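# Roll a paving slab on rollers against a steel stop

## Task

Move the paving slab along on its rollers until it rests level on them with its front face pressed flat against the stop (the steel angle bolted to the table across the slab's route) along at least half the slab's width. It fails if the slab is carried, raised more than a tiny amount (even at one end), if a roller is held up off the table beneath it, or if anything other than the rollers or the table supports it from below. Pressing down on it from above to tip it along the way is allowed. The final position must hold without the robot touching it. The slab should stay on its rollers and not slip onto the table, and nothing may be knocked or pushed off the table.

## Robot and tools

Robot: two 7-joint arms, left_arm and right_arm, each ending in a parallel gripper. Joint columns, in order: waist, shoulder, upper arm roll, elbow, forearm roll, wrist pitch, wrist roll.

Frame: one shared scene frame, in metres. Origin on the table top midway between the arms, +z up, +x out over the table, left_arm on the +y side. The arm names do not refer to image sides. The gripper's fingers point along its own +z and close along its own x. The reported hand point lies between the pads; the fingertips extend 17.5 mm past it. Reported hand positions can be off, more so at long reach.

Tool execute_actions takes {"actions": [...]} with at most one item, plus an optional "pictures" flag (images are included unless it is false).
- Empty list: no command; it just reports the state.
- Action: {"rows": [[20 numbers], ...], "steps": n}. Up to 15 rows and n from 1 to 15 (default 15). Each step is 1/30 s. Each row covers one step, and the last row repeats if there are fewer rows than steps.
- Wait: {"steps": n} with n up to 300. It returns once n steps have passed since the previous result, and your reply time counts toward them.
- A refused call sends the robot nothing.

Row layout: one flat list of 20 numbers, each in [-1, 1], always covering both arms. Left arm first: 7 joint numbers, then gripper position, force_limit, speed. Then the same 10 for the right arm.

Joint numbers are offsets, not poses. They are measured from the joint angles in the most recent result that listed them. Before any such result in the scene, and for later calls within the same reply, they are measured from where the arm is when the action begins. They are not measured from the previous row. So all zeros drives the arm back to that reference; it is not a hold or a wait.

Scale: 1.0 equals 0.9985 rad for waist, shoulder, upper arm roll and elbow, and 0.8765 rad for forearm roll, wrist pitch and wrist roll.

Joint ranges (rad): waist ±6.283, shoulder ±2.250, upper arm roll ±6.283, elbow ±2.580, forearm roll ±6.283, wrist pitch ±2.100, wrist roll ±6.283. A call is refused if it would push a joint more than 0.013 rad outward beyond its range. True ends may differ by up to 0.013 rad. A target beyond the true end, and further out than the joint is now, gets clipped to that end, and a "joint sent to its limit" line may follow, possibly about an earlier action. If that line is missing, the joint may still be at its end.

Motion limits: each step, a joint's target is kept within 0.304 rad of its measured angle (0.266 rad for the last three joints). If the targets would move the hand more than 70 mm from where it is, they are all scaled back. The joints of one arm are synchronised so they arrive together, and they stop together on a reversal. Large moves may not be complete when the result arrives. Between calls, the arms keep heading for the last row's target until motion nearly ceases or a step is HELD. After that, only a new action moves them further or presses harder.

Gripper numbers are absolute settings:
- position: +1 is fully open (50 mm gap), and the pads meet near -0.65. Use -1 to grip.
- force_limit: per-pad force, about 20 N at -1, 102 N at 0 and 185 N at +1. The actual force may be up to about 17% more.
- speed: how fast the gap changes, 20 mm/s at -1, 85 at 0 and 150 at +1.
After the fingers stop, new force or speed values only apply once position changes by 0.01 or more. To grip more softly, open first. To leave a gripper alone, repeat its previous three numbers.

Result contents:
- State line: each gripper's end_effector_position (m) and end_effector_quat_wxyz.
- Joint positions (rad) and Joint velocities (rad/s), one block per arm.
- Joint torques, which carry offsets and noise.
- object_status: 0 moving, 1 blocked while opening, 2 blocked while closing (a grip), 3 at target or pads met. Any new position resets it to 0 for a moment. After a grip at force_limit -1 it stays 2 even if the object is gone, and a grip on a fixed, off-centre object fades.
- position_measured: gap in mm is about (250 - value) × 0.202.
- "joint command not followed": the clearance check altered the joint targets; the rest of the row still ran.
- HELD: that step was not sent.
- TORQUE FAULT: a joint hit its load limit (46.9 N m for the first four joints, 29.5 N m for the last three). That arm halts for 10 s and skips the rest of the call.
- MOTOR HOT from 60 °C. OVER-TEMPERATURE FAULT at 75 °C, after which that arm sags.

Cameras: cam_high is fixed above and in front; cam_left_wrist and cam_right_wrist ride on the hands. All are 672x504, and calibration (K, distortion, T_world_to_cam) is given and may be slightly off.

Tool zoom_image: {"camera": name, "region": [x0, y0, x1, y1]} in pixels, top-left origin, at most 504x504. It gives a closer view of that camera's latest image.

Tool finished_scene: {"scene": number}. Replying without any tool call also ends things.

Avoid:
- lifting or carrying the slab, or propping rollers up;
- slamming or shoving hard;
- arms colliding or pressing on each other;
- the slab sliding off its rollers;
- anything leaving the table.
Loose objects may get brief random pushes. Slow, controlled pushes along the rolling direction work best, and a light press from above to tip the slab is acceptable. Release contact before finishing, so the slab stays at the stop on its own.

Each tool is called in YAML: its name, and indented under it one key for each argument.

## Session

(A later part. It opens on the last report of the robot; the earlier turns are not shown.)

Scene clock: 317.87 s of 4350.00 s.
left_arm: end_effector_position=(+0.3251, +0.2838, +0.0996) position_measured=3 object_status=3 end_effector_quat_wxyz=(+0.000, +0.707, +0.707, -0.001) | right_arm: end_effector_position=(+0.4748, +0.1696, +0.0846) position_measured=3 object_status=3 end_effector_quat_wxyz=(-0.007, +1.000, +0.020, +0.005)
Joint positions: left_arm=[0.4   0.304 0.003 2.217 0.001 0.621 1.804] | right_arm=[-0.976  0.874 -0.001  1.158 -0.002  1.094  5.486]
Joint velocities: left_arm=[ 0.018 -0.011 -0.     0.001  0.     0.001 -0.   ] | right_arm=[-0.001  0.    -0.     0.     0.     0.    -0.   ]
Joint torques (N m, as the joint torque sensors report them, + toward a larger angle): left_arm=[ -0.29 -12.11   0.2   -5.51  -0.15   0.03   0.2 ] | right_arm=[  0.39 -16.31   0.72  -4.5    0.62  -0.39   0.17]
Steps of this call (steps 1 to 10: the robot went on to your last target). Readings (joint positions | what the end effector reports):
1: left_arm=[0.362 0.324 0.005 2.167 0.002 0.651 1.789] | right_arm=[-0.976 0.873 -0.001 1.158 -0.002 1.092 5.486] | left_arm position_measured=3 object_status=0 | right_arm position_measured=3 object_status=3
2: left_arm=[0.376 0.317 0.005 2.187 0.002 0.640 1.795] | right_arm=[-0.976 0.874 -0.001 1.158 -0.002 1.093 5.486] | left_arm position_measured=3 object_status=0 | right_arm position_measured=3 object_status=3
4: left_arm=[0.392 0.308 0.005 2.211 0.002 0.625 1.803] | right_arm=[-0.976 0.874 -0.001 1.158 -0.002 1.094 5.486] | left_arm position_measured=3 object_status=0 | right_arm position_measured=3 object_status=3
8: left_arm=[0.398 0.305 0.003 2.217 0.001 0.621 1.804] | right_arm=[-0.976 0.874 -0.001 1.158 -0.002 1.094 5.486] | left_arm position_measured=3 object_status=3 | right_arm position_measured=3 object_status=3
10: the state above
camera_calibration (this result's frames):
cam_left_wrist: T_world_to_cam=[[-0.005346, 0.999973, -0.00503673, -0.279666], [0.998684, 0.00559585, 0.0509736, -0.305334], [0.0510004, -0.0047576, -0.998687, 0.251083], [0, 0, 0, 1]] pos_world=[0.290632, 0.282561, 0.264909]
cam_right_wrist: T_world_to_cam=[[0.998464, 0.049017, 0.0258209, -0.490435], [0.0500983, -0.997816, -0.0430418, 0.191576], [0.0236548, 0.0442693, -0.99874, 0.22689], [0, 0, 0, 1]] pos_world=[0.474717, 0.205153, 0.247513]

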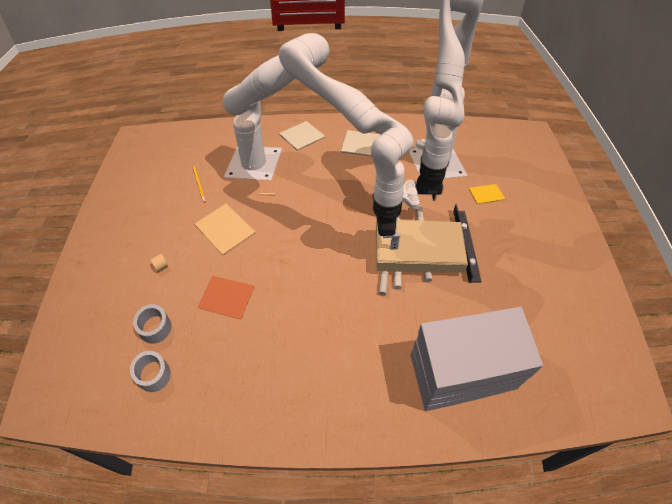

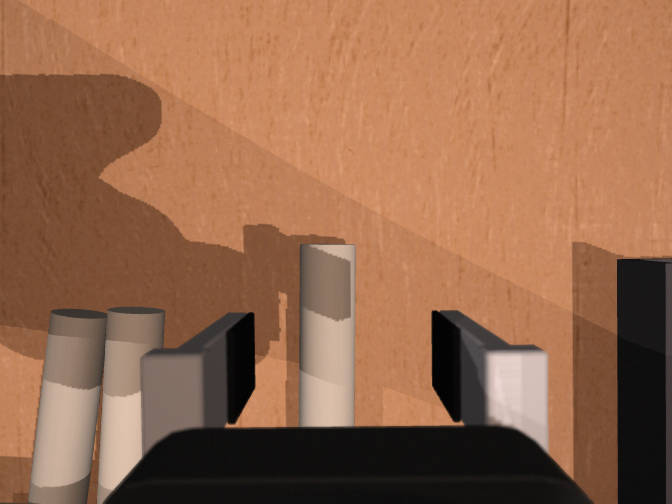

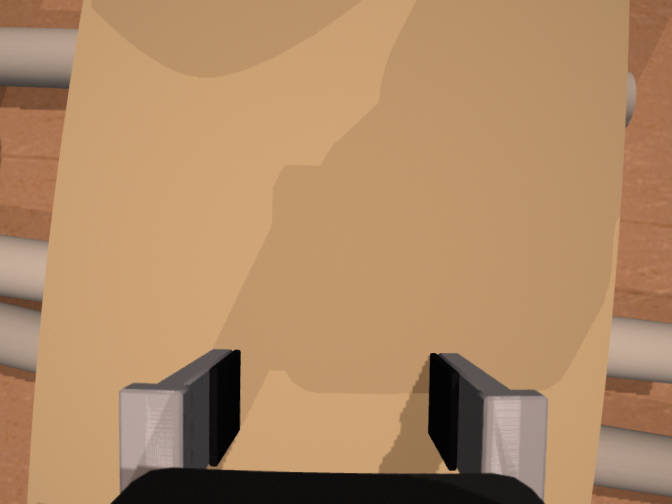

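execute_actions:
  actions:
    - {"rows":[[0.008,0.06,0,0.022,0,-0.09,0.01,1,0,0.5,0,0.011,0.001,0.005,0.002,0,0,1,-0.5,0.5],[0.016,0.12,0,0.045,0,-0.185,0.018,1,0,0.5,0,0.011,0.001,0.005,0.002,0,0,1,-0.5,0.5],[0.016,0.16,0,0.06,0,-0.25,0.018,1,0,0.5,0,0.011,0.001,0.005,0.002,0,0,1,-0.5,0.5],[0.016,0.16,0,0.06,0,-0.25,0.018,1,0,0.5,0,0.011,0.001,0.005,0.002,0,0,1,-0.5,0.5],[0.016,0.16,0,0.06,0,-0.25,0.018,1,0,0.5,0,0.011,0.001,0.005,0.002,0,0,1,-0.5,0.5],[0.016,0.19,0,0.072,0,-0.30,0.018,1,0,0.5,0,0.011,0.001,0.005,0.002,0,0,1,-0.5,0.5],[0.016,0.222,0,0.084,0,-0.35,0.018,1,0,0.5,0,0.011,0.001,0.005,0.002,0,0,1,-0.5,0.5]],"steps":15}
  pictures: false

execute_actions:
  actions:
    - {"steps":8}

Scene clock: 321.27 s of 4350.00 s.
left_arm: end_effector_position=(+0.3254, +0.2787, +0.0207) position_measured=3 object_status=3 end_effector_quat_wxyz=(+0.004, +0.707, +0.707, +0.001) | right_arm: end_effector_position=(+0.4748, +0.1697, +0.0847) position_measured=3 object_status=3 end_effector_quat_wxyz=(-0.007, +1.000, +0.021, +0.005)
Joint positions: left_arm=[0.415 0.52  0.003 2.3   0.001 0.314 1.82 ] | right_arm=[-0.977  0.874 -0.     1.157 -0.001  1.094  5.486]
Joint velocities: left_arm=[ 0.003  0.045  0.     0.005 -0.    -0.018 -0.001] | right_arm=[ 0.     0.     0.001 -0.     0.     0.     0.   ]
Joint torques (N m, as the joint torque sensors report them, + toward a larger angle): left_arm=[ -0.09 -13.77   0.5   -3.03  -0.26  -0.23   0.12] | right_arm=[  0.49 -16.85   0.73  -4.87   0.6   -0.42   0.25]
Steps of this call (steps 1 to 30: the robot went on to your last target; steps 31 to 87: nothing new was sent; steps 88 to 102: all 15 steps of this action). Readings (joint positions | what the end effector reports):
88: left_arm=[0.402 0.304 0.003 2.217 0.001 0.620 1.804] | right_arm=[-0.976 0.874 -0.001 1.157 -0.001 1.094 5.486] | left_arm position_measured=3 object_status=3 | right_arm position_measured=3 object_status=3
89: left_arm=[0.403 0.311 0.003 2.219 0.001 0.613 1.805] | right_arm=[-0.977 0.874 -0.000 1.157 -0.001 1.094 5.486] | left_arm position_measured=3 object_status=3 | right_arm position_measured=3 object_status=3
91: left_arm=[0.406 0.341 0.003 2.229 0.001 0.578 1.809] | right_arm=[-0.977 0.874 -0.000 1.157 -0.001 1.094 5.486] | left_arm position_measured=3 object_status=3 | right_arm position_measured=3 object_status=3
95: left_arm=[0.413 0.445 0.003 2.268 0.001 0.433 1.817] | right_arm=[-0.977 0.874 -0.000 1.157 -0.001 1.094 5.486] | left_arm position_measured=3 object_status=3 | right_arm position_measured=3 object_status=3
102: the state above

Scene clock: 321.53 s of 4350.00 s.
left_arm: end_effector_position=(+0.3239, +0.2790, +0.0191) position_measured=3 object_status=3 end_effector_quat_wxyz=(+0.001, +0.707, +0.707, -0.000) | right_arm: end_effector_position=(+0.4748, +0.1697, +0.0847) position_measured=3 object_status=3 end_effector_quat_wxyz=(-0.007, +1.000, +0.021, +0.005)
Joint positions: left_arm=[0.416 0.525 0.003 2.301 0.001 0.314 1.82 ] | right_arm=[-0.977  0.874 -0.     1.157 -0.001  1.094  5.486]
Joint velocities: left_arm=[ 0.     0.005 -0.    -0.     0.     0.    -0.001] | right_arm=[-0. -0. -0.  0. -0. -0. -0.]
Joint torques (N m, as the joint torque sensors report them, + toward a larger angle): left_arm=[  0.19 -13.82   0.26  -3.09  -0.11  -0.26   0.28] | right_arm=[  0.33 -16.96   0.75  -4.62   0.59  -0.46   0.22]
Steps of this call (steps 1 to 8: the robot went on to your last target). Readings (joint positions | what the end effector reports):
1: left_arm=[0.415 0.521 0.003 2.300 0.001 0.314 1.820] | right_arm=[-0.977 0.874 -0.000 1.157 -0.001 1.094 5.486] | left_arm position_measured=3 object_status=3 | right_arm position_measured=3 object_status=3
2: left_arm=[0.415 0.522 0.003 2.300 0.001 0.314 1.820] | right_arm=[-0.977 0.874 -0.000 1.157 -0.001 1.094 5.486] | left_arm position_measured=3 object_status=3 | right_arm position_measured=3 object_status=3
4: left_arm=[0.415 0.524 0.003 2.301 0.001 0.314 1.820] | right_arm=[-0.977 0.874 -0.000 1.157 -0.001 1.094 5.486] | left_arm position_measured=3 object_status=3 | right_arm position_measured=3 object_status=3
8: the state above
camera_calibration (this result's frames):
cam_left_wrist: T_world_to_cam=[[-0.00561921, 0.999967, -0.0058305, -0.275132], [0.998602, 0.00591781, 0.052528, -0.300032], [0.0525608, -0.00552718, -0.998602, 0.170389], [0, 0, 0, 1]] pos_world=[0.28911, 0.27784, 0.184307]
cam_right_wrist: T_world_to_cam=[[0.998424, 0.0496192, 0.0262183, -0.490562], [0.0507081, -0.997803, -0.0426424, 0.191389], [0.0240448, 0.0439047, -0.998746, 0.226791], [0, 0, 0, 1]] pos_world=[0.474631, 0.205353, 0.247529]

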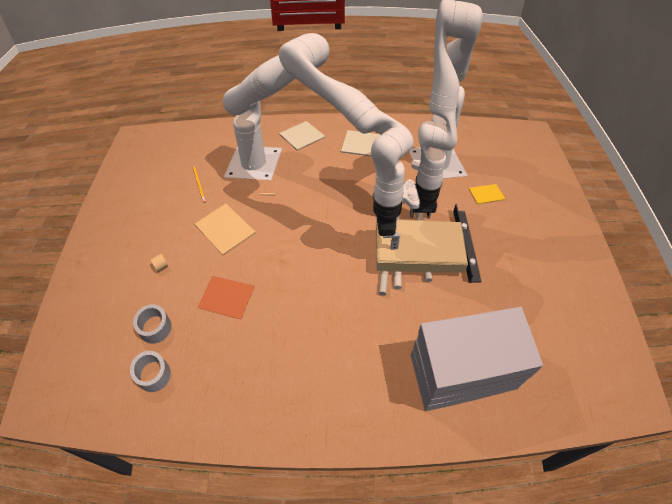

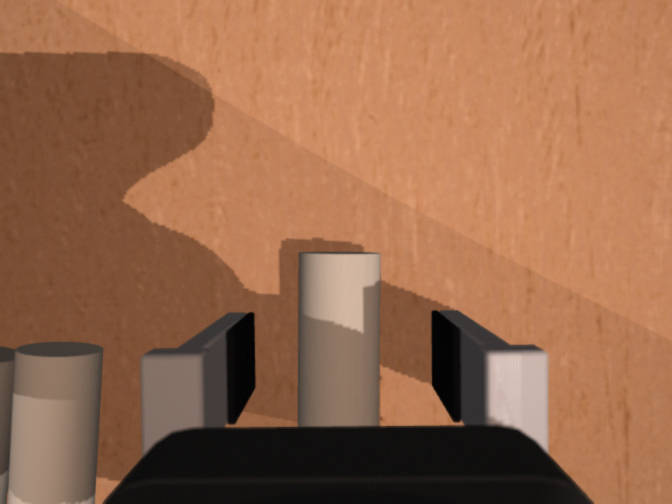

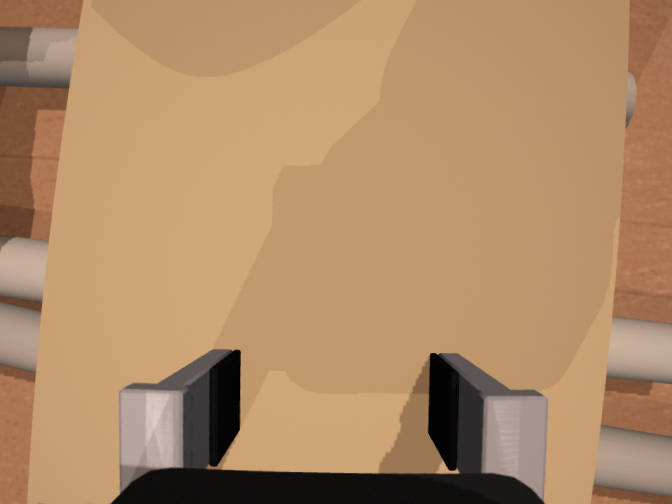

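execute_actions:
  actions:
    - {"rows":[[0,0,0,0,0,0,0,-1,0.6,0.5,0,0.011,0,0.006,0.001,0,0,1,-0.5,0.5]],"steps":14}
  pictures: false

execute_actions:
  actions:
    - {"rows":[[-0.011,-0.001,0,0.003,0,-0.002,-0.011,-1,0.6,0.5,0,0.011,0,0.006,0.001,0,0,1,-0.5,0.5],[-0.022,-0.002,0,0.006,0,-0.005,-0.022,-1,0.6,0.5,0,0.011,0,0.006,0.001,0,0,1,-0.5,0.5],[-0.034,-0.003,0,0.009,0,-0.007,-0.033,-1,0.6,0.5,0,0.011,0,0.006,0.001,0,0,1,-0.5,0.5],[-0.045,-0.004,0,0.012,0,-0.009,-0.044,-1,0.6,0.5,0,0.011,0,0.006,0.001,0,0,1,-0.5,0.5],[-0.056,-0.005,0,0.015,0,-0.012,-0.055,-1,0.6,0.5,0,0.011,0,0.006,0.001,0,0,1,-0.5,0.5],[-0.067,-0.005,0,0.018,0,-0.014,-0.066,-1,0.6,0.5,0,0.011,0,0.006,0.001,0,0,1,-0.5,0.5],[-0.079,-0.006,0,0.021,0,-0.016,-0.077,-1,0.6,0.5,0,0.011,0,0.006,0.001,0,0,1,-0.5,0.5],[-0.09,-0.007,0,0.024,0,-0.018,-0.088,-1,0.6,0.5,0,0.011,0,0.006,0.001,0,0,1,-0.5,0.5],[-0.101,-0.008,0,0.027,0,-0.021,-0.099,-1,0.6,0.5,0,0.011,0,0.006,0.001,0,0,1,-0.5,0.5],[-0.1125,-0.009,0,0.0296,0,-0.023,-0.11,-1,0.6,0.5,0,0.011,0,0.006,0.001,0,0,1,-0.5,0.5]],"steps":15}

Scene clock: 326.87 s of 4350.00 s.
left_arm: end_effector_position=(+0.3239, +0.2783, +0.0191) position_measured=154 object_status=0 end_effector_quat_wxyz=(+0.002, +0.708, +0.706, -0.000) | right_arm: end_effector_position=(+0.4748, +0.1699, +0.0847) position_measured=3 object_status=3 end_effector_quat_wxyz=(-0.007, +1.000, +0.021, +0.005)
Joint positions: left_arm=[0.416 0.525 0.004 2.3   0.001 0.314 1.82 ] | right_arm=[-0.977  0.874 -0.001  1.157 -0.001  1.094  5.486]
Joint velocities: left_arm=[ 0.001 -0.    -0.001  0.001 -0.001 -0.001  0.001] | right_arm=[-0.     0.     0.    -0.    -0.    -0.001 -0.   ]
Joint torques (N m, as the joint torque sensors report them, + toward a larger angle): left_arm=[ -0.38 -14.26  -0.41  -2.94  -0.07  -0.01   0.11] | right_arm=[ -0.19 -16.95   0.51  -4.55   0.34  -0.08   0.04]
Steps of this call (steps 1 to 15: the robot went on to your last target; steps 16 to 90: nothing new was sent; then 1.87 s passed at rest; steps 91 to 104: all 14 steps of this action). Readings (joint positions | what the end effector reports):
91: left_arm=[0.416 0.525 0.003 2.301 0.001 0.314 1.820] | right_arm=[-0.977 0.874 -0.000 1.157 -0.001 1.094 5.486] | left_arm position_measured=17 object_status=0 | right_arm position_measured=3 object_status=3
92: left_arm=[0.416 0.525 0.003 2.301 0.001 0.314 1.820] | right_arm=[-0.977 0.874 -0.000 1.157 -0.001 1.094 5.486] | left_arm position_measured=37 object_status=0 | right_arm position_measured=3 object_status=3
94: left_arm=[0.416 0.525 0.003 2.301 0.001 0.314 1.820] | right_arm=[-0.977 0.874 -0.001 1.157 -0.001 1.094 5.486] | left_arm position_measured=75 object_status=0 | right_arm position_measured=3 object_status=3
98: left_arm=[0.416 0.525 0.005 2.301 0.002 0.314 1.820] | right_arm=[-0.977 0.874 -0.001 1.157 -0.001 1.094 5.486] | left_arm position_measured=152 object_status=0 | right_arm position_measured=3 object_status=3
104: the state above

Scene clock: 327.37 s of 4350.00 s.
left_arm: end_effector_position=(+0.3252, +0.3027, +0.0191) position_measured=154 object_status=2 end_effector_quat_wxyz=(+0.006, +0.714, +0.700, -0.001) | right_arm: end_effector_position=(+0.4743, +0.1723, +0.0847) position_measured=3 object_status=3 end_effector_quat_wxyz=(-0.009, +1.000, +0.021, +0.006)
Joint positions: left_arm=[0.319 0.517 0.02  2.326 0.001 0.29  1.718] | right_arm=[-0.978  0.875 -0.002  1.155 -0.002  1.091  5.485]
Joint velocities: left_arm=[-0.02  -0.001  0.011  0.004 -0.002 -0.004 -0.011] | right_arm=[-0. -0. -0.  0. -0. -0.  0.]
Joint torques (N m, as the joint torque sensors report them, + toward a larger angle): left_arm=[ -8.98 -14.32 -10.56   0.09  -0.02   1.82   2.72] | right_arm=[  0.94 -17.26   1.33  -3.09   0.76   1.23   0.27]
Steps of this call (steps 1 to 15: all 15 steps of this action). Readings (joint positions | what the end effector reports):
1: left_arm=[0.415 0.525 0.005 2.301 0.001 0.313 1.819] | right_arm=[-0.977 0.874 -0.001 1.157 -0.001 1.094 5.486] | left_arm position_measured=154 object_status=2 | right_arm position_measured=3 object_status=3
2: left_arm=[0.410 0.525 0.007 2.302 0.002 0.312 1.815] | right_arm=[-0.977 0.874 -0.001 1.157 -0.001 1.093 5.486] | left_arm position_measured=154 object_status=2 | right_arm position_measured=3 object_status=3
4: left_arm=[0.395 0.524 0.011 2.305 0.002 0.308 1.801] | right_arm=[-0.977 0.874 -0.002 1.156 -0.002 1.091 5.485] | left_arm position_measured=154 object_status=2 | right_arm position_measured=3 object_status=3
8: left_arm=[0.359 0.521 0.015 2.315 0.002 0.300 1.764] | right_arm=[-0.978 0.875 -0.002 1.155 -0.002 1.091 5.485] | left_arm position_measured=154 object_status=2 | right_arm position_measured=3 object_status=3
15: the state above
camera_calibration (this result's frames):
cam_left_wrist: T_world_to_cam=[[0.0143847, 0.99979, -0.0146136, -0.30515], [0.998209, -0.01351, 0.0582808, -0.295619], [0.0580711, -0.0154257, -0.998193, 0.171687], [0, 0, 0, 1]] pos_world=[0.289509, 0.303741, 0.184146]
cam_right_wrist: T_world_to_cam=[[0.998327, 0.0510778, 0.0271012, -0.490432], [0.0523097, -0.99753, -0.0468797, 0.193551], [0.0246398, 0.048219, -0.998533, 0.225709], [0, 0, 0, 1]] pos_world=[0.473926, 0.20724, 0.247743]

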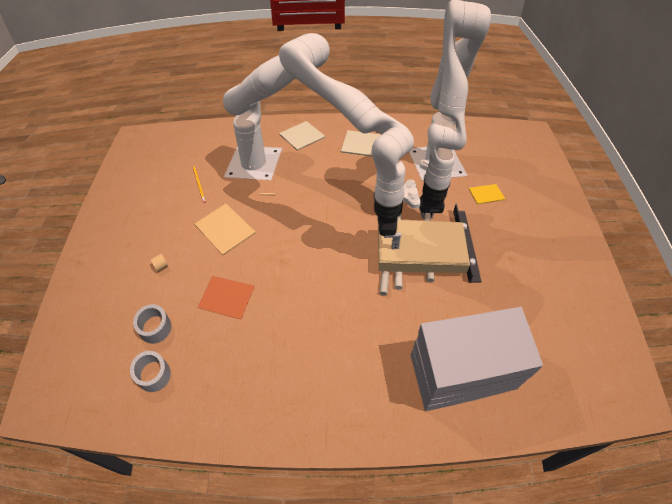

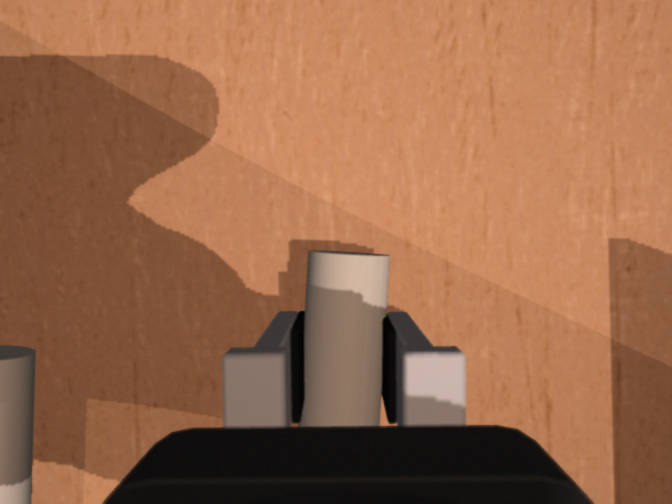

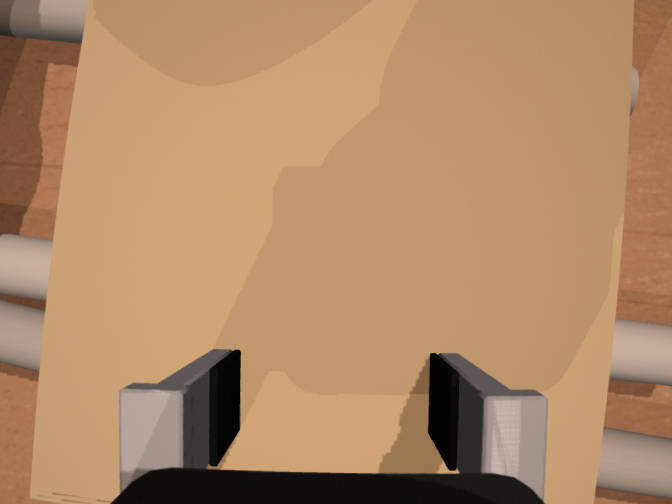

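execute_actions:
  actions:
    - {"rows":[[-0.015,-0.001,-0.02,0.003,0,0.004,0.015,-1,0.6,0.5,0,0.010,0.002,0.008,0.002,0.003,0.001,1,-0.5,0.5],[-0.015,-0.001,-0.02,0.003,0,0.004,0.03,-1,0.6,0.5,0,0.010,0.002,0.008,0.002,0.003,0.001,1,-0.5,0.5],[-0.015,-0.001,-0.02,0.003,0,0.004,0.045,-1,0.6,0.5,0,0.010,0.002,0.008,0.002,0.003,0.001,1,-0.5,0.5],[-0.015,-0.001,-0.02,0.003,0,0.004,0.06,-1,0.6,0.5,0,0.010,0.002,0.008,0.002,0.003,0.001,1,-0.5,0.5],[-0.015,-0.001,-0.02,0.003,0,0.004,0.075,-1,0.6,0.5,0,0.010,0.002,0.008,0.002,0.003,0.001,1,-0.5,0.5],[-0.015,-0.001,-0.02,0.003,0,0.004,0.09,-1,0.6,0.5,0,0.010,0.002,0.008,0.002,0.003,0.001,1,-0.5,0.5],[-0.015,-0.001,-0.02,0.003,0,0.004,0.105,-1,0.6,0.5,0,0.010,0.002,0.008,0.002,0.003,0.001,1,-0.5,0.5],[-0.015,-0.001,-0.02,0.003,0,0.004,0.12,-1,0.6,0.5,0,0.010,0.002,0.008,0.002,0.003,0.001,1,-0.5,0.5]],"steps":15}

Scene clock: 332.37 s of 4350.00 s.
left_arm: end_effector_position=(+0.3250, +0.3033, +0.0191) position_measured=154 object_status=2 end_effector_quat_wxyz=(+0.005, +0.677, +0.736, -0.001) | right_arm: end_effector_position=(+0.4742, +0.1724, +0.0847) position_measured=3 object_status=3 end_effector_quat_wxyz=(-0.008, +1.000, +0.022, +0.006)
Joint positions: left_arm=[ 0.316  0.517  0.015  2.327 -0.001  0.291  1.817] | right_arm=[-0.979  0.875 -0.001  1.156 -0.002  1.091  5.486]
Joint velocities: left_arm=[-0.001  0.     0.001 -0.    -0.001  0.003  0.001] | right_arm=[-0.  0. -0.  0. -0. -0.  0.]
Joint torques (N m, as the joint torque sensors report them, + toward a larger angle): left_arm=[ -8.99 -14.79 -10.37  -1.21   1.03   0.95   3.41] | right_arm=[  0.59 -17.48   0.73  -3.1    0.8    1.44   0.32]
Steps of this call (steps 1 to 15: the robot went on to your last target; steps 16 to 90: nothing new was sent; then 1.50 s passed at rest; steps 91 to 105: all 15 steps of this action). Readings (joint positions | what the end effector reports):
91: left_arm=[0.317 0.517 0.020 2.326 0.001 0.290 1.719] | right_arm=[-0.978 0.875 -0.002 1.155 -0.002 1.091 5.486] | left_arm position_measured=154 object_status=2 | right_arm position_measured=3 object_status=3
92: left_arm=[0.317 0.517 0.019 2.326 0.000 0.290 1.723] | right_arm=[-0.979 0.875 -0.002 1.156 -0.002 1.091 5.486] | left_arm position_measured=154 object_status=2 | right_arm position_measured=3 object_status=3
94: left_arm=[0.317 0.517 0.018 2.326 -0.000 0.290 1.740] | right_arm=[-0.979 0.875 -0.001 1.156 -0.002 1.091 5.486] | left_arm position_measured=154 object_status=2 | right_arm position_measured=3 object_status=3
98: left_arm=[0.317 0.517 0.015 2.327 -0.001 0.291 1.789] | right_arm=[-0.979 0.875 -0.001 1.156 -0.002 1.091 5.486] | left_arm position_measured=154 object_status=2 | right_arm position_measured=3 object_status=3
105: the state above
camera_calibration (this result's frames):
cam_left_wrist: T_world_to_cam=[[-0.0891451, 0.995949, -0.0117933, -0.270935], [0.994392, 0.0896697, 0.0560708, -0.325419], [0.0569011, -0.00672875, -0.998357, 0.169456], [0, 0, 0, 1]] pos_world=[0.289799, 0.300158, 0.184229]
cam_right_wrist: T_world_to_cam=[[0.998259, 0.0520357, 0.0277713, -0.490565], [0.0532879, -0.997499, -0.0464358, 0.193099], [0.0252855, 0.0478349, -0.998535, 0.225485], [0, 0, 0, 1]] pos_world=[0.473719, 0.207357, 0.247745]

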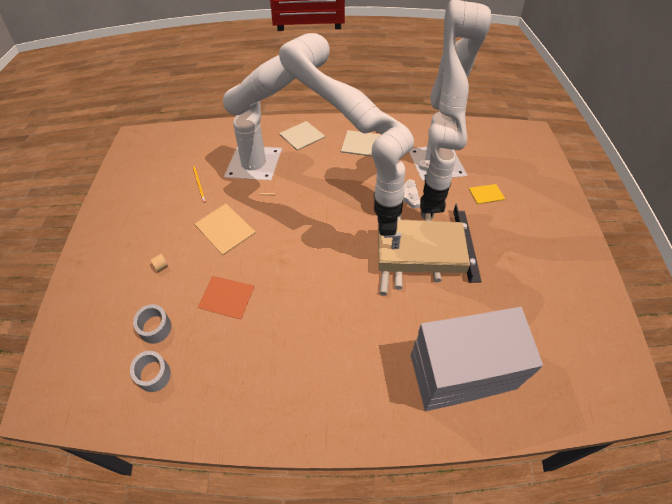

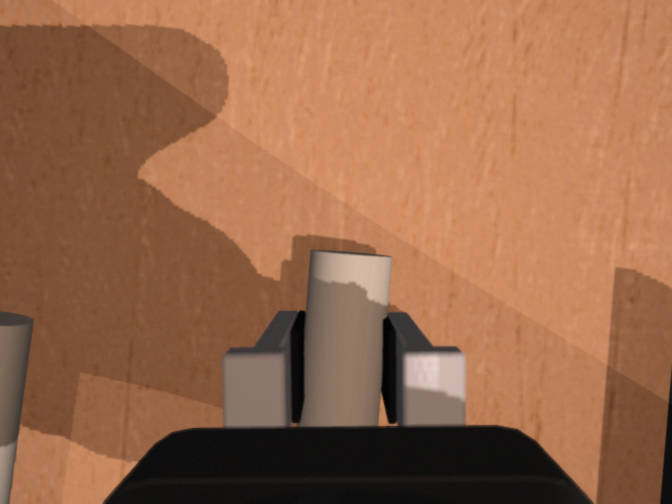

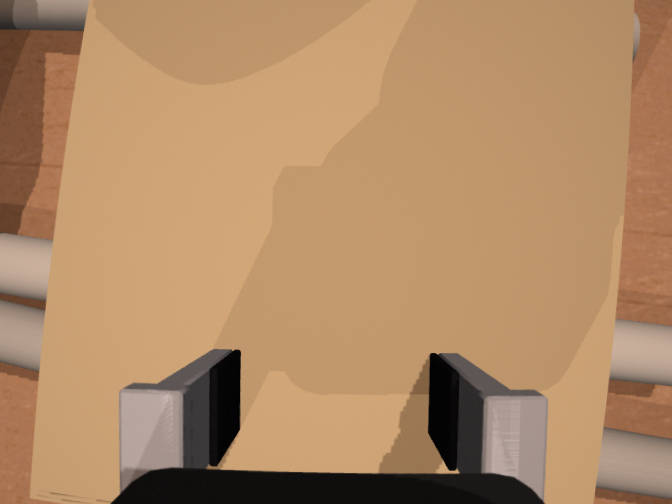

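execute_actions:
  actions:
    - {"rows":[[0,0,-0.015,0,0,0,0,1,0.6,0.5,0,0.010,0.001,0.007,0.002,0.003,0,1,-0.5,0.5],[0,0,-0.015,0,0,0,0,1,0.6,0.5,0,0.010,0.001,0.007,0.002,0.003,0,1,-0.5,0.5],[0,0,-0.015,0,0,0,0,1,0.6,0.5,0,0.010,0.001,0.007,0.002,0.003,0,1,-0.5,0.5],[0,0,-0.015,0,0,0,0,1,0.6,0.5,0,0.010,0.001,0.007,0.002,0.003,0,1,-0.5,0.5],[0,0,-0.015,0,0,0,0,1,0.6,0.5,0,0.010,0.001,0.007,0.002,0.003,0,1,-0.5,0.5],[0,0,-0.015,0,0,0,0,1,0.6,0.5,0,0.010,0.001,0.007,0.002,0.003,0,1,-0.5,0.5],[0,0,-0.015,0,0,0,0,1,0.6,0.5,0,0.010,0.001,0.007,0.002,0.003,0,1,-0.5,0.5],[0,-0.1,-0.015,-0.04,0,0.17,0,1,0.6,0.5,0,0.010,0.001,0.007,0.002,0.003,0,1,-0.5,0.5],[0,-0.22,-0.015,-0.10,0,0.36,0,1,0.6,0.5,0,0.010,0.001,0.007,0.002,0.003,0,1,-0.5,0.5]],"steps":15}
  pictures: false

execute_actions:
  actions:
    - {"steps":10}
  pictures: false

Scene clock: 339.90 s of 4350.00 s.
left_arm: end_effector_position=(+0.3348, +0.3075, +0.0692) position_measured=3 object_status=3 end_effector_quat_wxyz=(+0.007, +0.672, +0.740, +0.005) | right_arm: end_effector_position=(+0.4741, +0.1712, +0.0847) position_measured=3 object_status=3 end_effector_quat_wxyz=(-0.007, +1.000, +0.022, +0.006)
Joint positions: left_arm=[ 0.316  0.375 -0.     2.265 -0.001  0.483  1.817] | right_arm=[-0.979  0.874 -0.001  1.156 -0.001  1.093  5.486]
Joint velocities: left_arm=[-0.001 -0.779 -0.    -0.386 -0.     1.207 -0.   ] | right_arm=[ 0.    -0.     0.001  0.    -0.    -0.001 -0.   ]
Joint torques (N m, as the joint torque sensors report them, + toward a larger angle): left_arm=[  0.43 -12.1    0.33  -4.05  -0.19   0.24   0.25] | right_arm=[ -0.13 -17.39   0.42  -4.36   0.2    0.1    0.26]
Steps of this call (steps 1 to 15: the robot went on to your last target; steps 16 to 90: nothing new was sent; then 4.03 s passed at rest; steps 91 to 105: all 15 steps of this action). Readings (joint positions | what the end effector reports):
91: left_arm=[0.318 0.517 0.014 2.327 -0.001 0.291 1.817] | right_arm=[-0.979 0.875 -0.001 1.155 -0.002 1.091 5.486] | left_arm position_measured=140 object_status=0 | right_arm position_measured=3 object_status=3
92: left_arm=[0.322 0.517 0.010 2.327 -0.000 0.292 1.818] | right_arm=[-0.979 0.875 -0.001 1.155 -0.002 1.091 5.486] | left_arm position_measured=121 object_status=0 | right_arm position_measured=3 object_status=3
94: left_arm=[0.320 0.517 0.002 2.327 -0.001 0.291 1.817] | right_arm=[-0.979 0.875 -0.001 1.156 -0.001 1.092 5.486] | left_arm position_measured=82 object_status=0 | right_arm position_measured=3 object_status=3
98: left_arm=[0.317 0.515 -0.000 2.327 -0.001 0.293 1.817] | right_arm=[-0.979 0.874 -0.001 1.156 -0.001 1.093 5.486] | left_arm position_measured=7 object_status=0 | right_arm position_measured=3 object_status=3
105: the state above

Scene clock: 340.23 s of 4350.00 s.
left_arm: end_effector_position=(+0.3319, +0.3080, +0.0989) position_measured=3 object_status=3 end_effector_quat_wxyz=(+0.003, +0.672, +0.741, +0.003) | right_arm: end_effector_position=(+0.4741, +0.1712, +0.0847) position_measured=3 object_status=3 end_effector_quat_wxyz=(-0.007, +1.000, +0.022, +0.006)
Joint positions: left_arm=[ 0.316  0.299 -0.     2.227 -0.001  0.607  1.817] | right_arm=[-0.979  0.874 -0.001  1.156 -0.001  1.093  5.486]
Joint velocities: left_arm=[-0.    -0.021 -0.001 -0.002 -0.     0.    -0.   ] | right_arm=[ 0.     0.    -0.001 -0.    -0.     0.001 -0.   ]
Joint torques (N m, as the joint torque sensors report them, + toward a larger angle): left_arm=[  0.22 -11.74   0.38  -5.53  -0.31   0.11   0.04] | right_arm=[  0.13 -17.28   0.24  -4.02   0.2    0.1    0.52]
Steps of this call (steps 1 to 10: the robot went on to your last target). Readings (joint positions | what the end effector reports):
1: left_arm=[0.316 0.351 -0.000 2.253 -0.001 0.522 1.817] | right_arm=[-0.979 0.874 -0.001 1.156 -0.001 1.093 5.486] | left_arm position_measured=3 object_status=3 | right_arm position_measured=3 object_status=3
2: left_arm=[0.316 0.332 -0.000 2.243 -0.001 0.554 1.817] | right_arm=[-0.979 0.874 -0.001 1.156 -0.001 1.093 5.486] | left_arm position_measured=3 object_status=3 | right_arm position_measured=3 object_status=3
4: left_arm=[0.316 0.309 -0.000 2.231 -0.001 0.595 1.817] | right_arm=[-0.979 0.874 -0.001 1.156 -0.001 1.093 5.486] | left_arm position_measured=3 object_status=3 | right_arm position_measured=3 object_status=3
8: left_arm=[0.316 0.301 -0.000 2.227 -0.001 0.607 1.817] | right_arm=[-0.979 0.874 -0.001 1.156 -0.001 1.093 5.486] | left_arm position_measured=3 object_status=3 | right_arm position_measured=3 object_status=3
10: the state above

execute_actions:
  actions:
    - {"rows":[[-0.06,0.06,0,-0.15,0,0.107,-0.093,1,0.6,0.5,0,0.011,0.001,0.007,0.001,0.001,0,1,-0.5,0.5],[-0.11,0.107,0,-0.27,0,0.19,-0.17,1,0.6,0.5,0,0.011,0.001,0.007,0.001,0.001,0,1,-0.5,0.5],[-0.11,0.107,0,-0.27,0,0.19,-0.17,1,0.6,0.5,0,0.011,0.001,0.007,0.001,0.001,0,1,-0.5,0.5],[-0.11,0.107,0,-0.27,0,0.19,-0.17,1,0.6,0.5,0,0.011,0.001,0.007,0.001,0.001,0,1,-0.5,0.5],[-0.11,0.107,0,-0.27,0,0.19,-0.17,1,0.6,0.5,0,0.011,0.001,0.007,0.001,0.001,0,1,-0.5,0.5],[-0.135,0.13,0,-0.33,0,0.235,-0.205,1,0.6,0.5,0,0.011,0.001,0.007,0.001,0.001,0,1,-0.5,0.5],[-0.135,0.13,0,-0.33,0,0.235,-0.205,1,0.6,0.5,0,0.011,0.001,0.007,0.001,0.001,0,1,-0.5,0.5],[-0.16,0.154,0,-0.39,0,0.277,-0.24,1,0.6,0.5,0,0.011,0.001,0.007,0.001,0.001,0,1,-0.5,0.5],[-0.16,0.154,0,-0.39,0,0.277,-0.24,1,0.6,0.5,0,0.011,0.001,0.007,0.001,0.001,0,1,-0.5,0.5],[-0.186,0.178,0,-0.45,0,0.32,-0.28,1,0.6,0.5,0,0.011,0.001,0.007,0.001,0.001,0,1,-0.5,0.5]],"steps":15}
  pictures: false

execute_actions:
  actions:
    - {"steps":12}

Scene clock: 344.33 s of 4350.00 s.
left_arm: end_effector_position=(+0.4525, +0.3600, +0.1252) position_measured=3 object_status=3 end_effector_quat_wxyz=(+0.000, +0.691, +0.722, +0.001) | right_arm: end_effector_position=(+0.4741, +0.1710, +0.0847) position_measured=3 object_status=3 end_effector_quat_wxyz=(-0.007, +1.000, +0.022, +0.006)
Joint positions: left_arm=[ 0.156  0.453 -0.001  1.836 -0.002  0.85   1.603] | right_arm=[-0.979  0.874 -0.     1.157 -0.001  1.093  5.486]
Joint velocities: left_arm=[-0.287  0.266 -0.011 -0.737 -0.003  0.461 -0.411] | right_arm=[ 0.     0.    -0.001  0.    -0.    -0.001  0.   ]
Joint torques (N m, as the joint torque sensors report them, + toward a larger angle): left_arm=[  1.02 -17.65   0.79  -5.67   0.07   0.14   0.31] | right_arm=[  0.07 -16.56   0.68  -3.77   0.46   0.15   0.22]
Steps of this call (steps 1 to 30: the robot went on to your last target; steps 31 to 90: nothing new was sent; then 0.60 s passed at rest; steps 91 to 105: all 15 steps of this action). Readings (joint positions | what the end effector reports):
91: left_arm=[0.316 0.298 0.000 2.226 -0.001 0.607 1.817] | right_arm=[-0.979 0.874 -0.000 1.156 -0.001 1.093 5.486] | left_arm position_measured=3 object_status=3 | right_arm position_measured=3 object_status=3
92: left_arm=[0.313 0.301 0.000 2.221 -0.001 0.611 1.814] | right_arm=[-0.979 0.874 -0.000 1.156 -0.001 1.093 5.486] | left_arm position_measured=3 object_status=3 | right_arm position_measured=3 object_status=3
94: left_arm=[0.300 0.314 0.001 2.194 -0.001 0.628 1.799] | right_arm=[-0.979 0.874 -0.000 1.157 -0.001 1.093 5.486] | left_arm position_measured=3 object_status=3 | right_arm position_measured=3 object_status=3
98: left_arm=[0.251 0.363 0.001 2.074 -0.001 0.702 1.734] | right_arm=[-0.979 0.874 -0.000 1.157 -0.001 1.093 5.486] | left_arm position_measured=3 object_status=3 | right_arm position_measured=3 object_status=3
105: the state above

Scene clock: 344.73 s of 4350.00 s.
left_arm: end_effector_position=(+0.4679, +0.3711, +0.1291) position_measured=3 object_status=3 end_effector_quat_wxyz=(-0.000, +0.694, +0.720, +0.000) | right_arm: end_effector_position=(+0.4741, +0.1710, +0.0847) position_measured=3 object_status=3 end_effector_quat_wxyz=(-0.007, +1.000, +0.022, +0.006)
Joint positions: left_arm=[ 0.131  0.477 -0.     1.778 -0.001  0.887  1.571] | right_arm=[-0.979  0.874 -0.     1.157 -0.001  1.093  5.486]
Joint velocities: left_arm=[-0.004  0.005 -0.     0.     0.    -0.    -0.001] | right_arm=[ 0.     0.     0.     0.    -0.    -0.001 -0.   ]
Joint torques (N m, as the joint torque sensors report them, + toward a larger angle): left_arm=[ -0.1  -17.61   0.64  -7.41  -0.16   0.04   0.16] | right_arm=[ -0.07 -16.63   0.8   -4.22   0.38   0.19   0.14]
Steps of this call (steps 1 to 12: the robot went on to your last target). Readings (joint positions | what the end effector reports):
1: left_arm=[0.148 0.461 -0.001 1.814 -0.002 0.864 1.591] | right_arm=[-0.979 0.874 -0.000 1.157 -0.001 1.093 5.486] | left_arm position_measured=3 object_status=3 | right_arm position_measured=3 object_status=3
2: left_arm=[0.141 0.467 -0.001 1.798 -0.002 0.874 1.582] | right_arm=[-0.979 0.874 -0.000 1.157 -0.001 1.093 5.486] | left_arm position_measured=3 object_status=3 | right_arm position_measured=3 object_status=3
4: left_arm=[0.135 0.472 -0.001 1.781 -0.002 0.885 1.572] | right_arm=[-0.979 0.874 -0.000 1.157 -0.001 1.093 5.486] | left_arm position_measured=3 object_status=3 | right_arm position_measured=3 object_status=3
8: left_arm=[0.132 0.475 -0.000 1.778 -0.001 0.887 1.571] | right_arm=[-0.979 0.874 -0.000 1.157 -0.001 1.093 5.486] | left_arm position_measured=3 object_status=3 | right_arm position_measured=3 object_status=3
12: the state above
camera_calibration (this result's frames):
cam_left_wrist: T_world_to_cam=[[-0.0426042, 0.99909, -0.00219402, -0.348639], [0.997777, 0.0426607, 0.0511941, -0.463283], [0.0512411, -0.0000080568, -0.998686, 0.271787], [0, 0, 0, 1]] pos_world=[0.433473, 0.368087, 0.294382]
cam_right_wrist: T_world_to_cam=[[0.998305, 0.0515121, 0.027081, -0.490268], [0.0526572, -0.997668, -0.0434241, 0.19179], [0.024781, 0.0447765, -0.99869, 0.226253], [0, 0, 0, 1]] pos_world=[0.473731, 0.206467, 0.247562]

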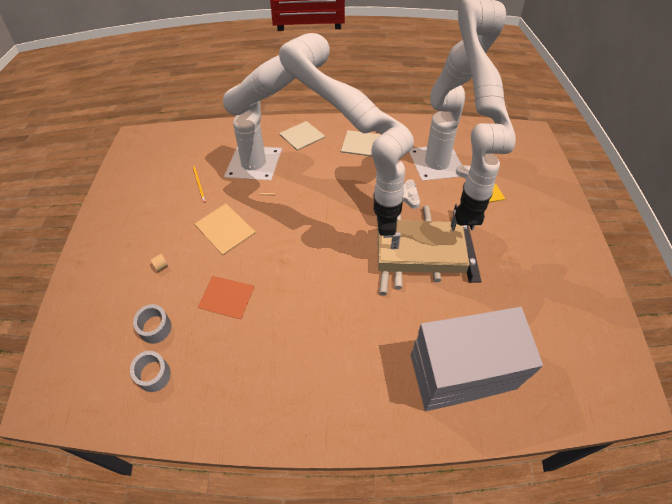

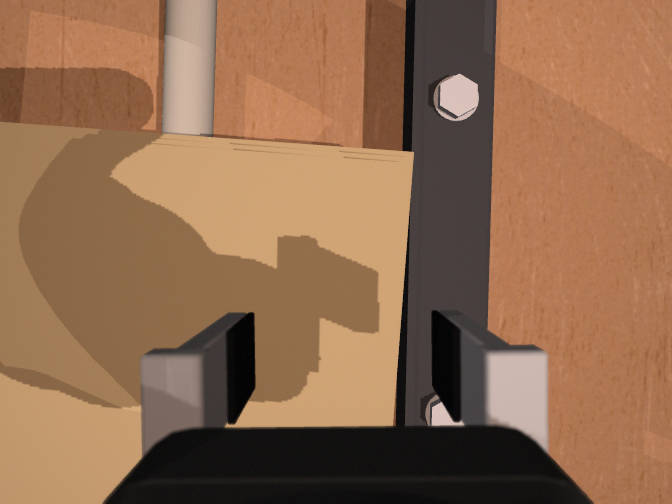

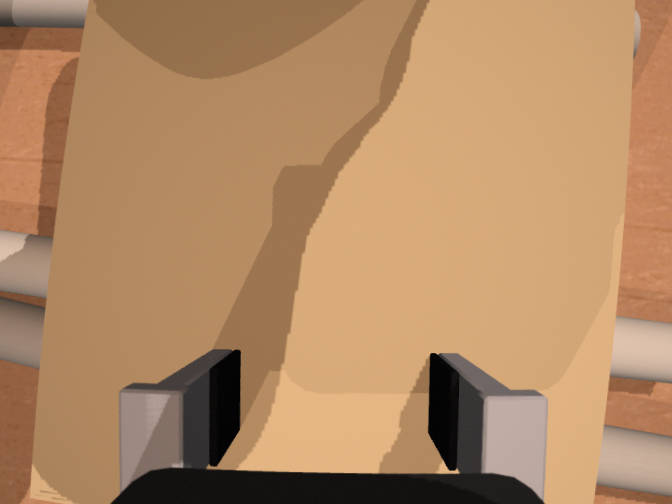

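execute_actions:
  actions:
    - {"rows":[[0,0,0,0,0,0,0,1,0.6,0.5,-0.001,0.015,0,0,0.001,0.004,0.004,1,-0.5,0.5],[0,0,0,0,0,0,0,1,0.6,0.5,-0.002,0.019,0,-0.007,0.001,0.008,0.008,1,-0.5,0.5],[0,0,0,0,0,0,0,1,0.6,0.5,-0.003,0.023,0,-0.014,0.001,0.012,0.011,1,-0.5,0.5],[0,0,0,0,0,0,0,1,0.6,0.5,-0.004,0.027,0,-0.022,0.001,0.015,0.015,1,-0.5,0.5],[0,0,0,0,0,0,0,1,0.6,0.5,-0.005,0.031,0,-0.029,0.001,0.019,0.018,1,-0.5,0.5],[0,0,0,0,0,0,0,1,0.6,0.5,-0.006,0.035,0,-0.036,0.001,0.023,0.022,1,-0.5,0.5],[0,0,0,0,0,0,0,1,0.6,0.5,-0.007,0.039,0,-0.043,0.001,0.027,0.025,1,-0.5,0.5],[0,0,0,0,0,0,0,1,0.6,0.5,-0.008,0.042,0,-0.051,0.001,0.030,0.029,1,-0.5,0.5],[0,0,0,0,0,0,0,1,0.6,0.5,-0.009,0.046,0,-0.058,0.001,0.034,0.032,1,-0.5,0.5]],"steps":15}

Scene clock: 349.50 s of 4350.00 s.
left_arm: end_effector_position=(+0.4679, +0.3711, +0.1291) position_measured=3 object_status=3 end_effector_quat_wxyz=(-0.000, +0.694, +0.720, +0.000) | right_arm: end_effector_position=(+0.4778, +0.1806, +0.0844) position_measured=3 object_status=3 end_effector_quat_wxyz=(-0.004, +0.999, +0.039, +0.005)
Joint positions: left_arm=[ 0.131  0.477 -0.     1.778 -0.001  0.887  1.571] | right_arm=[-0.986  0.903  0.001  1.096  0.     1.131  5.515]
Joint velocities: left_arm=[-0.     0.     0.    -0.     0.    -0.002  0.001] | right_arm=[-0.001  0.003  0.001 -0.006 -0.     0.006  0.001]
Joint torques (N m, as the joint torque sensors report them, + toward a larger angle): left_arm=[  0.05 -17.27   0.26  -7.65  -0.19  -0.04   0.  ] | right_arm=[ -1.86 -12.03  -0.54  -6.28  -0.2   -4.31  -0.42]
Steps of this call (steps 1 to 30: the robot went on to your last target; steps 31 to 90: nothing new was sent; then 1.27 s passed at rest; steps 91 to 105: all 15 steps of this action). Readings (joint positions | what the end effector reports):
91: left_arm=[0.131 0.477 -0.000 1.778 -0.001 0.887 1.571] | right_arm=[-0.979 0.875 0.000 1.156 -0.001 1.093 5.486] | left_arm position_measured=3 object_status=3 | right_arm position_measured=3 object_status=3
92: left_arm=[0.131 0.477 -0.000 1.778 -0.001 0.887 1.571] | right_arm=[-0.980 0.876 0.000 1.153 -0.001 1.096 5.488] | left_arm position_measured=3 object_status=3 | right_arm position_measured=3 object_status=3
94: left_arm=[0.131 0.477 -0.000 1.778 -0.001 0.887 1.571] | right_arm=[-0.981 0.881 0.000 1.142 -0.001 1.103 5.493] | left_arm position_measured=3 object_status=3 | right_arm position_measured=3 object_status=3
98: left_arm=[0.131 0.477 -0.000 1.778 -0.001 0.887 1.571] | right_arm=[-0.984 0.892 0.001 1.118 -0.000 1.122 5.505] | left_arm position_measured=3 object_status=3 | right_arm position_measured=3 object_status=3
105: the state above
camera_calibration (this result's frames):
cam_left_wrist: T_world_to_cam=[[-0.0426061, 0.99909, -0.00219436, -0.348638], [0.997777, 0.0426625, 0.0511959, -0.463286], [0.0512429, -0.0000082311, -0.998686, 0.271786], [0, 0, 0, 1]] pos_world=[0.433475, 0.368088, 0.294382]
cam_right_wrist: T_world_to_cam=[[0.995901, 0.0869141, 0.0250263, -0.499462], [0.0878178, -0.995426, -0.0376151, 0.183439], [0.0216426, 0.0396587, -0.998979, 0.227876], [0, 0, 0, 1]] pos_world=[0.476374, 0.216973, 0.247043]

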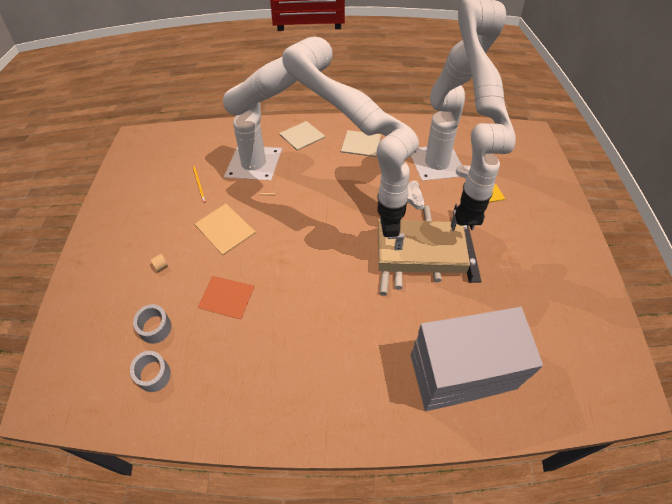

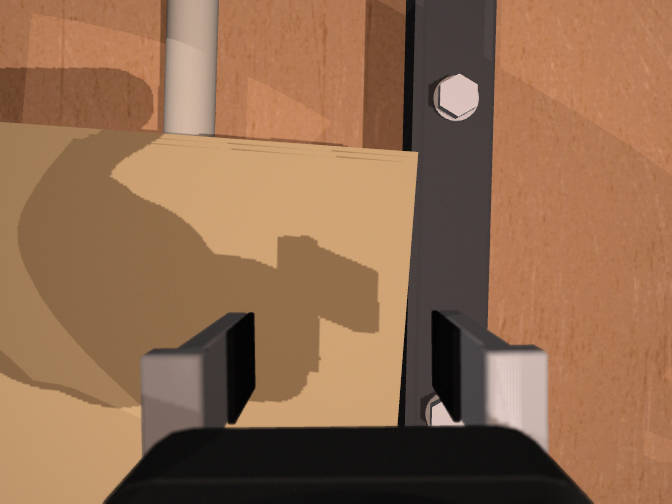

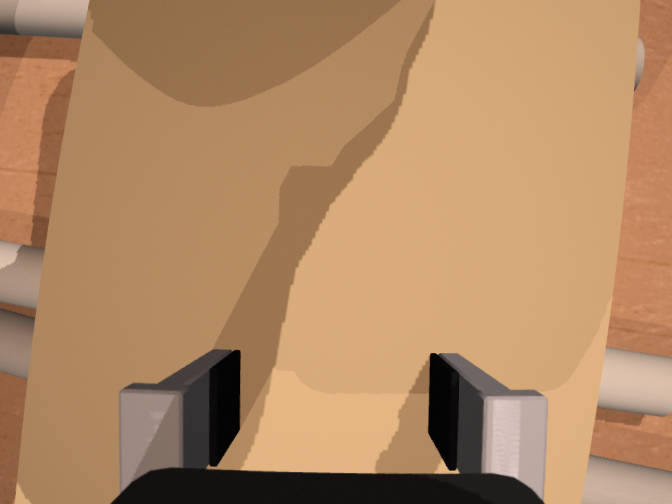

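execute_actions:
  actions:
    - {"rows":[[0,0,0,0,0,0,0,1,0.6,0.5,0,0.010,0,0,0,0.005,0,1,-0.5,0.5],[0,0,0,0,0,0,0,1,0.6,0.5,0,0.006,0,-0.004,0,0.012,0,1,-0.5,0.5],[0,0,0,0,0,0,0,1,0.6,0.5,0,0.003,0,-0.008,0,0.02,0,1,-0.5,0.5],[0,0,0,0,0,0,0,1,0.6,0.5,0,0,0,-0.012,0,0.027,0,1,-0.5,0.5],[0,0,0,0,0,0,0,1,0.6,0.5,0,-0.003,0,-0.016,0,0.034,0,1,-0.5,0.5],[0,0,0,0,0,0,0,1,0.6,0.5,0,-0.006,0,-0.021,0,0.042,0,1,-0.5,0.5],[0,0,0,0,0,0,0,1,0.6,0.5,0,-0.010,0,-0.028,0,0.055,0,1,-0.5,0.5],[0,0,0,0,0,0,0,1,0.6,0.5,0,-0.015,0,-0.037,0,0.07,0,1,-0.5,0.5],[0,0,0,0,0,0,0,1,0.6,0.5,0,-0.02,0,-0.047,0,0.089,0,1,-0.5,0.5],[0,0,0,0,0,0,0,1,0.6,0.5,0,-0.02,0,-0.047,0,0.089,0,1,-0.5,0.5],[0,0,0,0,0,0,0,1,0.6,0.5,0,-0.02,0,-0.047,0,0.089,0,-0.6,0,1]],"steps":15}

Scene clock: 356.20 s of 4350.00 s.
left_arm: end_effector_position=(+0.4679, +0.3711, +0.1291) position_measured=3 object_status=3 end_effector_quat_wxyz=(-0.000, +0.694, +0.720, +0.000) | right_arm: end_effector_position=(+0.4773, +0.1800, +0.1102) position_measured=120 object_status=0 end_effector_quat_wxyz=(-0.000, +0.999, +0.039, +0.001)
Joint positions: left_arm=[ 0.131  0.477 -0.     1.778 -0.001  0.887  1.571] | right_arm=[-0.986  0.882  0.001  1.049  0.     1.208  5.515]
Joint velocities: left_arm=[0.    0.    0.001 0.    0.    0.001 0.   ] | right_arm=[-0.     0.    -0.001 -0.    -0.     0.007  0.   ]
Joint torques (N m, as the joint torque sensors report them, + toward a larger angle): left_arm=[  0.29 -17.55   0.55  -7.55  -0.3   -0.21   0.07] | right_arm=[ -0.05 -26.72  -0.17  -9.28  -0.19  -0.51   0.17]
Steps of this call (steps 1 to 15: the robot went on to your last target; steps 16 to 90: nothing new was sent; then 3.20 s passed at rest; steps 91 to 105: all 15 steps of this action). Readings (joint positions | what the end effector reports):
91: left_arm=[0.131 0.477 -0.000 1.778 -0.001 0.887 1.571] | right_arm=[-0.986 0.902 0.001 1.096 0.000 1.132 5.515] | left_arm position_measured=3 object_status=3 | right_arm position_measured=3 object_status=3
92: left_arm=[0.131 0.477 -0.000 1.778 -0.001 0.887 1.571] | right_arm=[-0.985 0.901 0.001 1.095 -0.000 1.133 5.515] | left_arm position_measured=3 object_status=3 | right_arm position_measured=3 object_status=3
94: left_arm=[0.131 0.477 -0.000 1.778 -0.001 0.887 1.571] | right_arm=[-0.985 0.901 0.001 1.090 0.000 1.143 5.515] | left_arm position_measured=3 object_status=3 | right_arm position_measured=3 object_status=3
98: left_arm=[0.131 0.477 -0.000 1.778 -0.001 0.887 1.571] | right_arm=[-0.986 0.894 0.001 1.074 0.000 1.170 5.515] | left_arm position_measured=3 object_status=3 | right_arm position_measured=3 object_status=3
105: the state above
camera_calibration (this result's frames):
cam_left_wrist: T_world_to_cam=[[-0.0426062, 0.99909, -0.00219452, -0.348638], [0.997777, 0.0426626, 0.0511991, -0.463288], [0.0512461, -0.0000082418, -0.998686, 0.271784], [0, 0, 0, 1]] pos_world=[0.433476, 0.368088, 0.294382]
cam_right_wrist: T_world_to_cam=[[0.996058, 0.0870169, 0.0172449, -0.498806], [0.0875095, -0.995705, -0.0302285, 0.183273], [0.0145405, 0.0316185, -0.999394, 0.258573], [0, 0, 0, 1]] pos_world=[0.477041, 0.217715, 0.272558]

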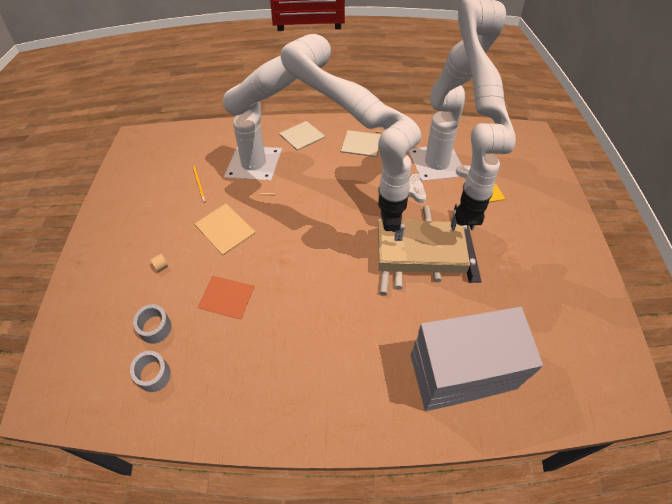

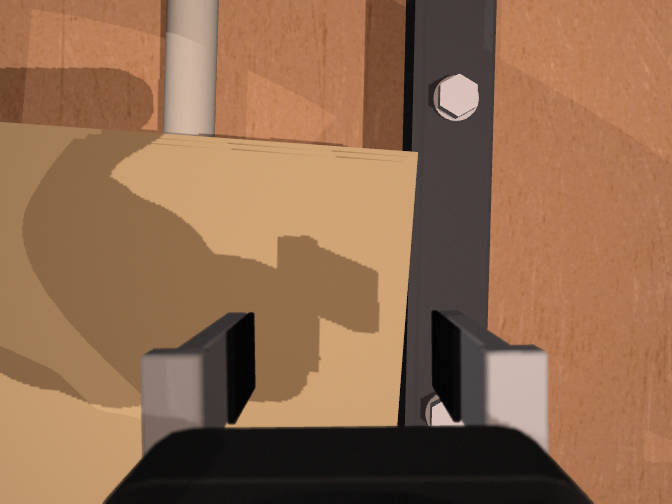

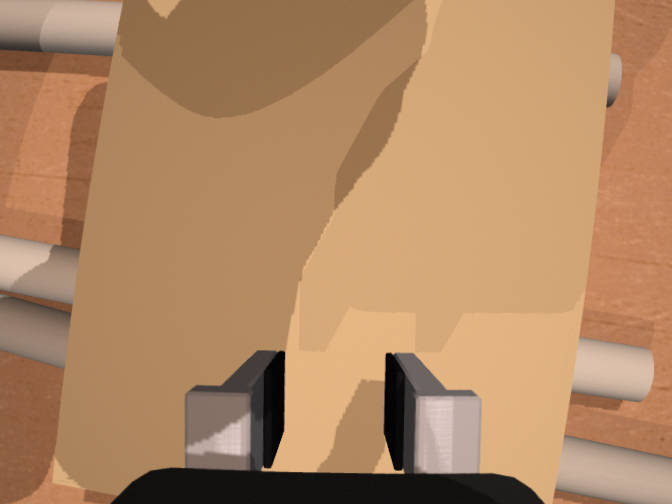

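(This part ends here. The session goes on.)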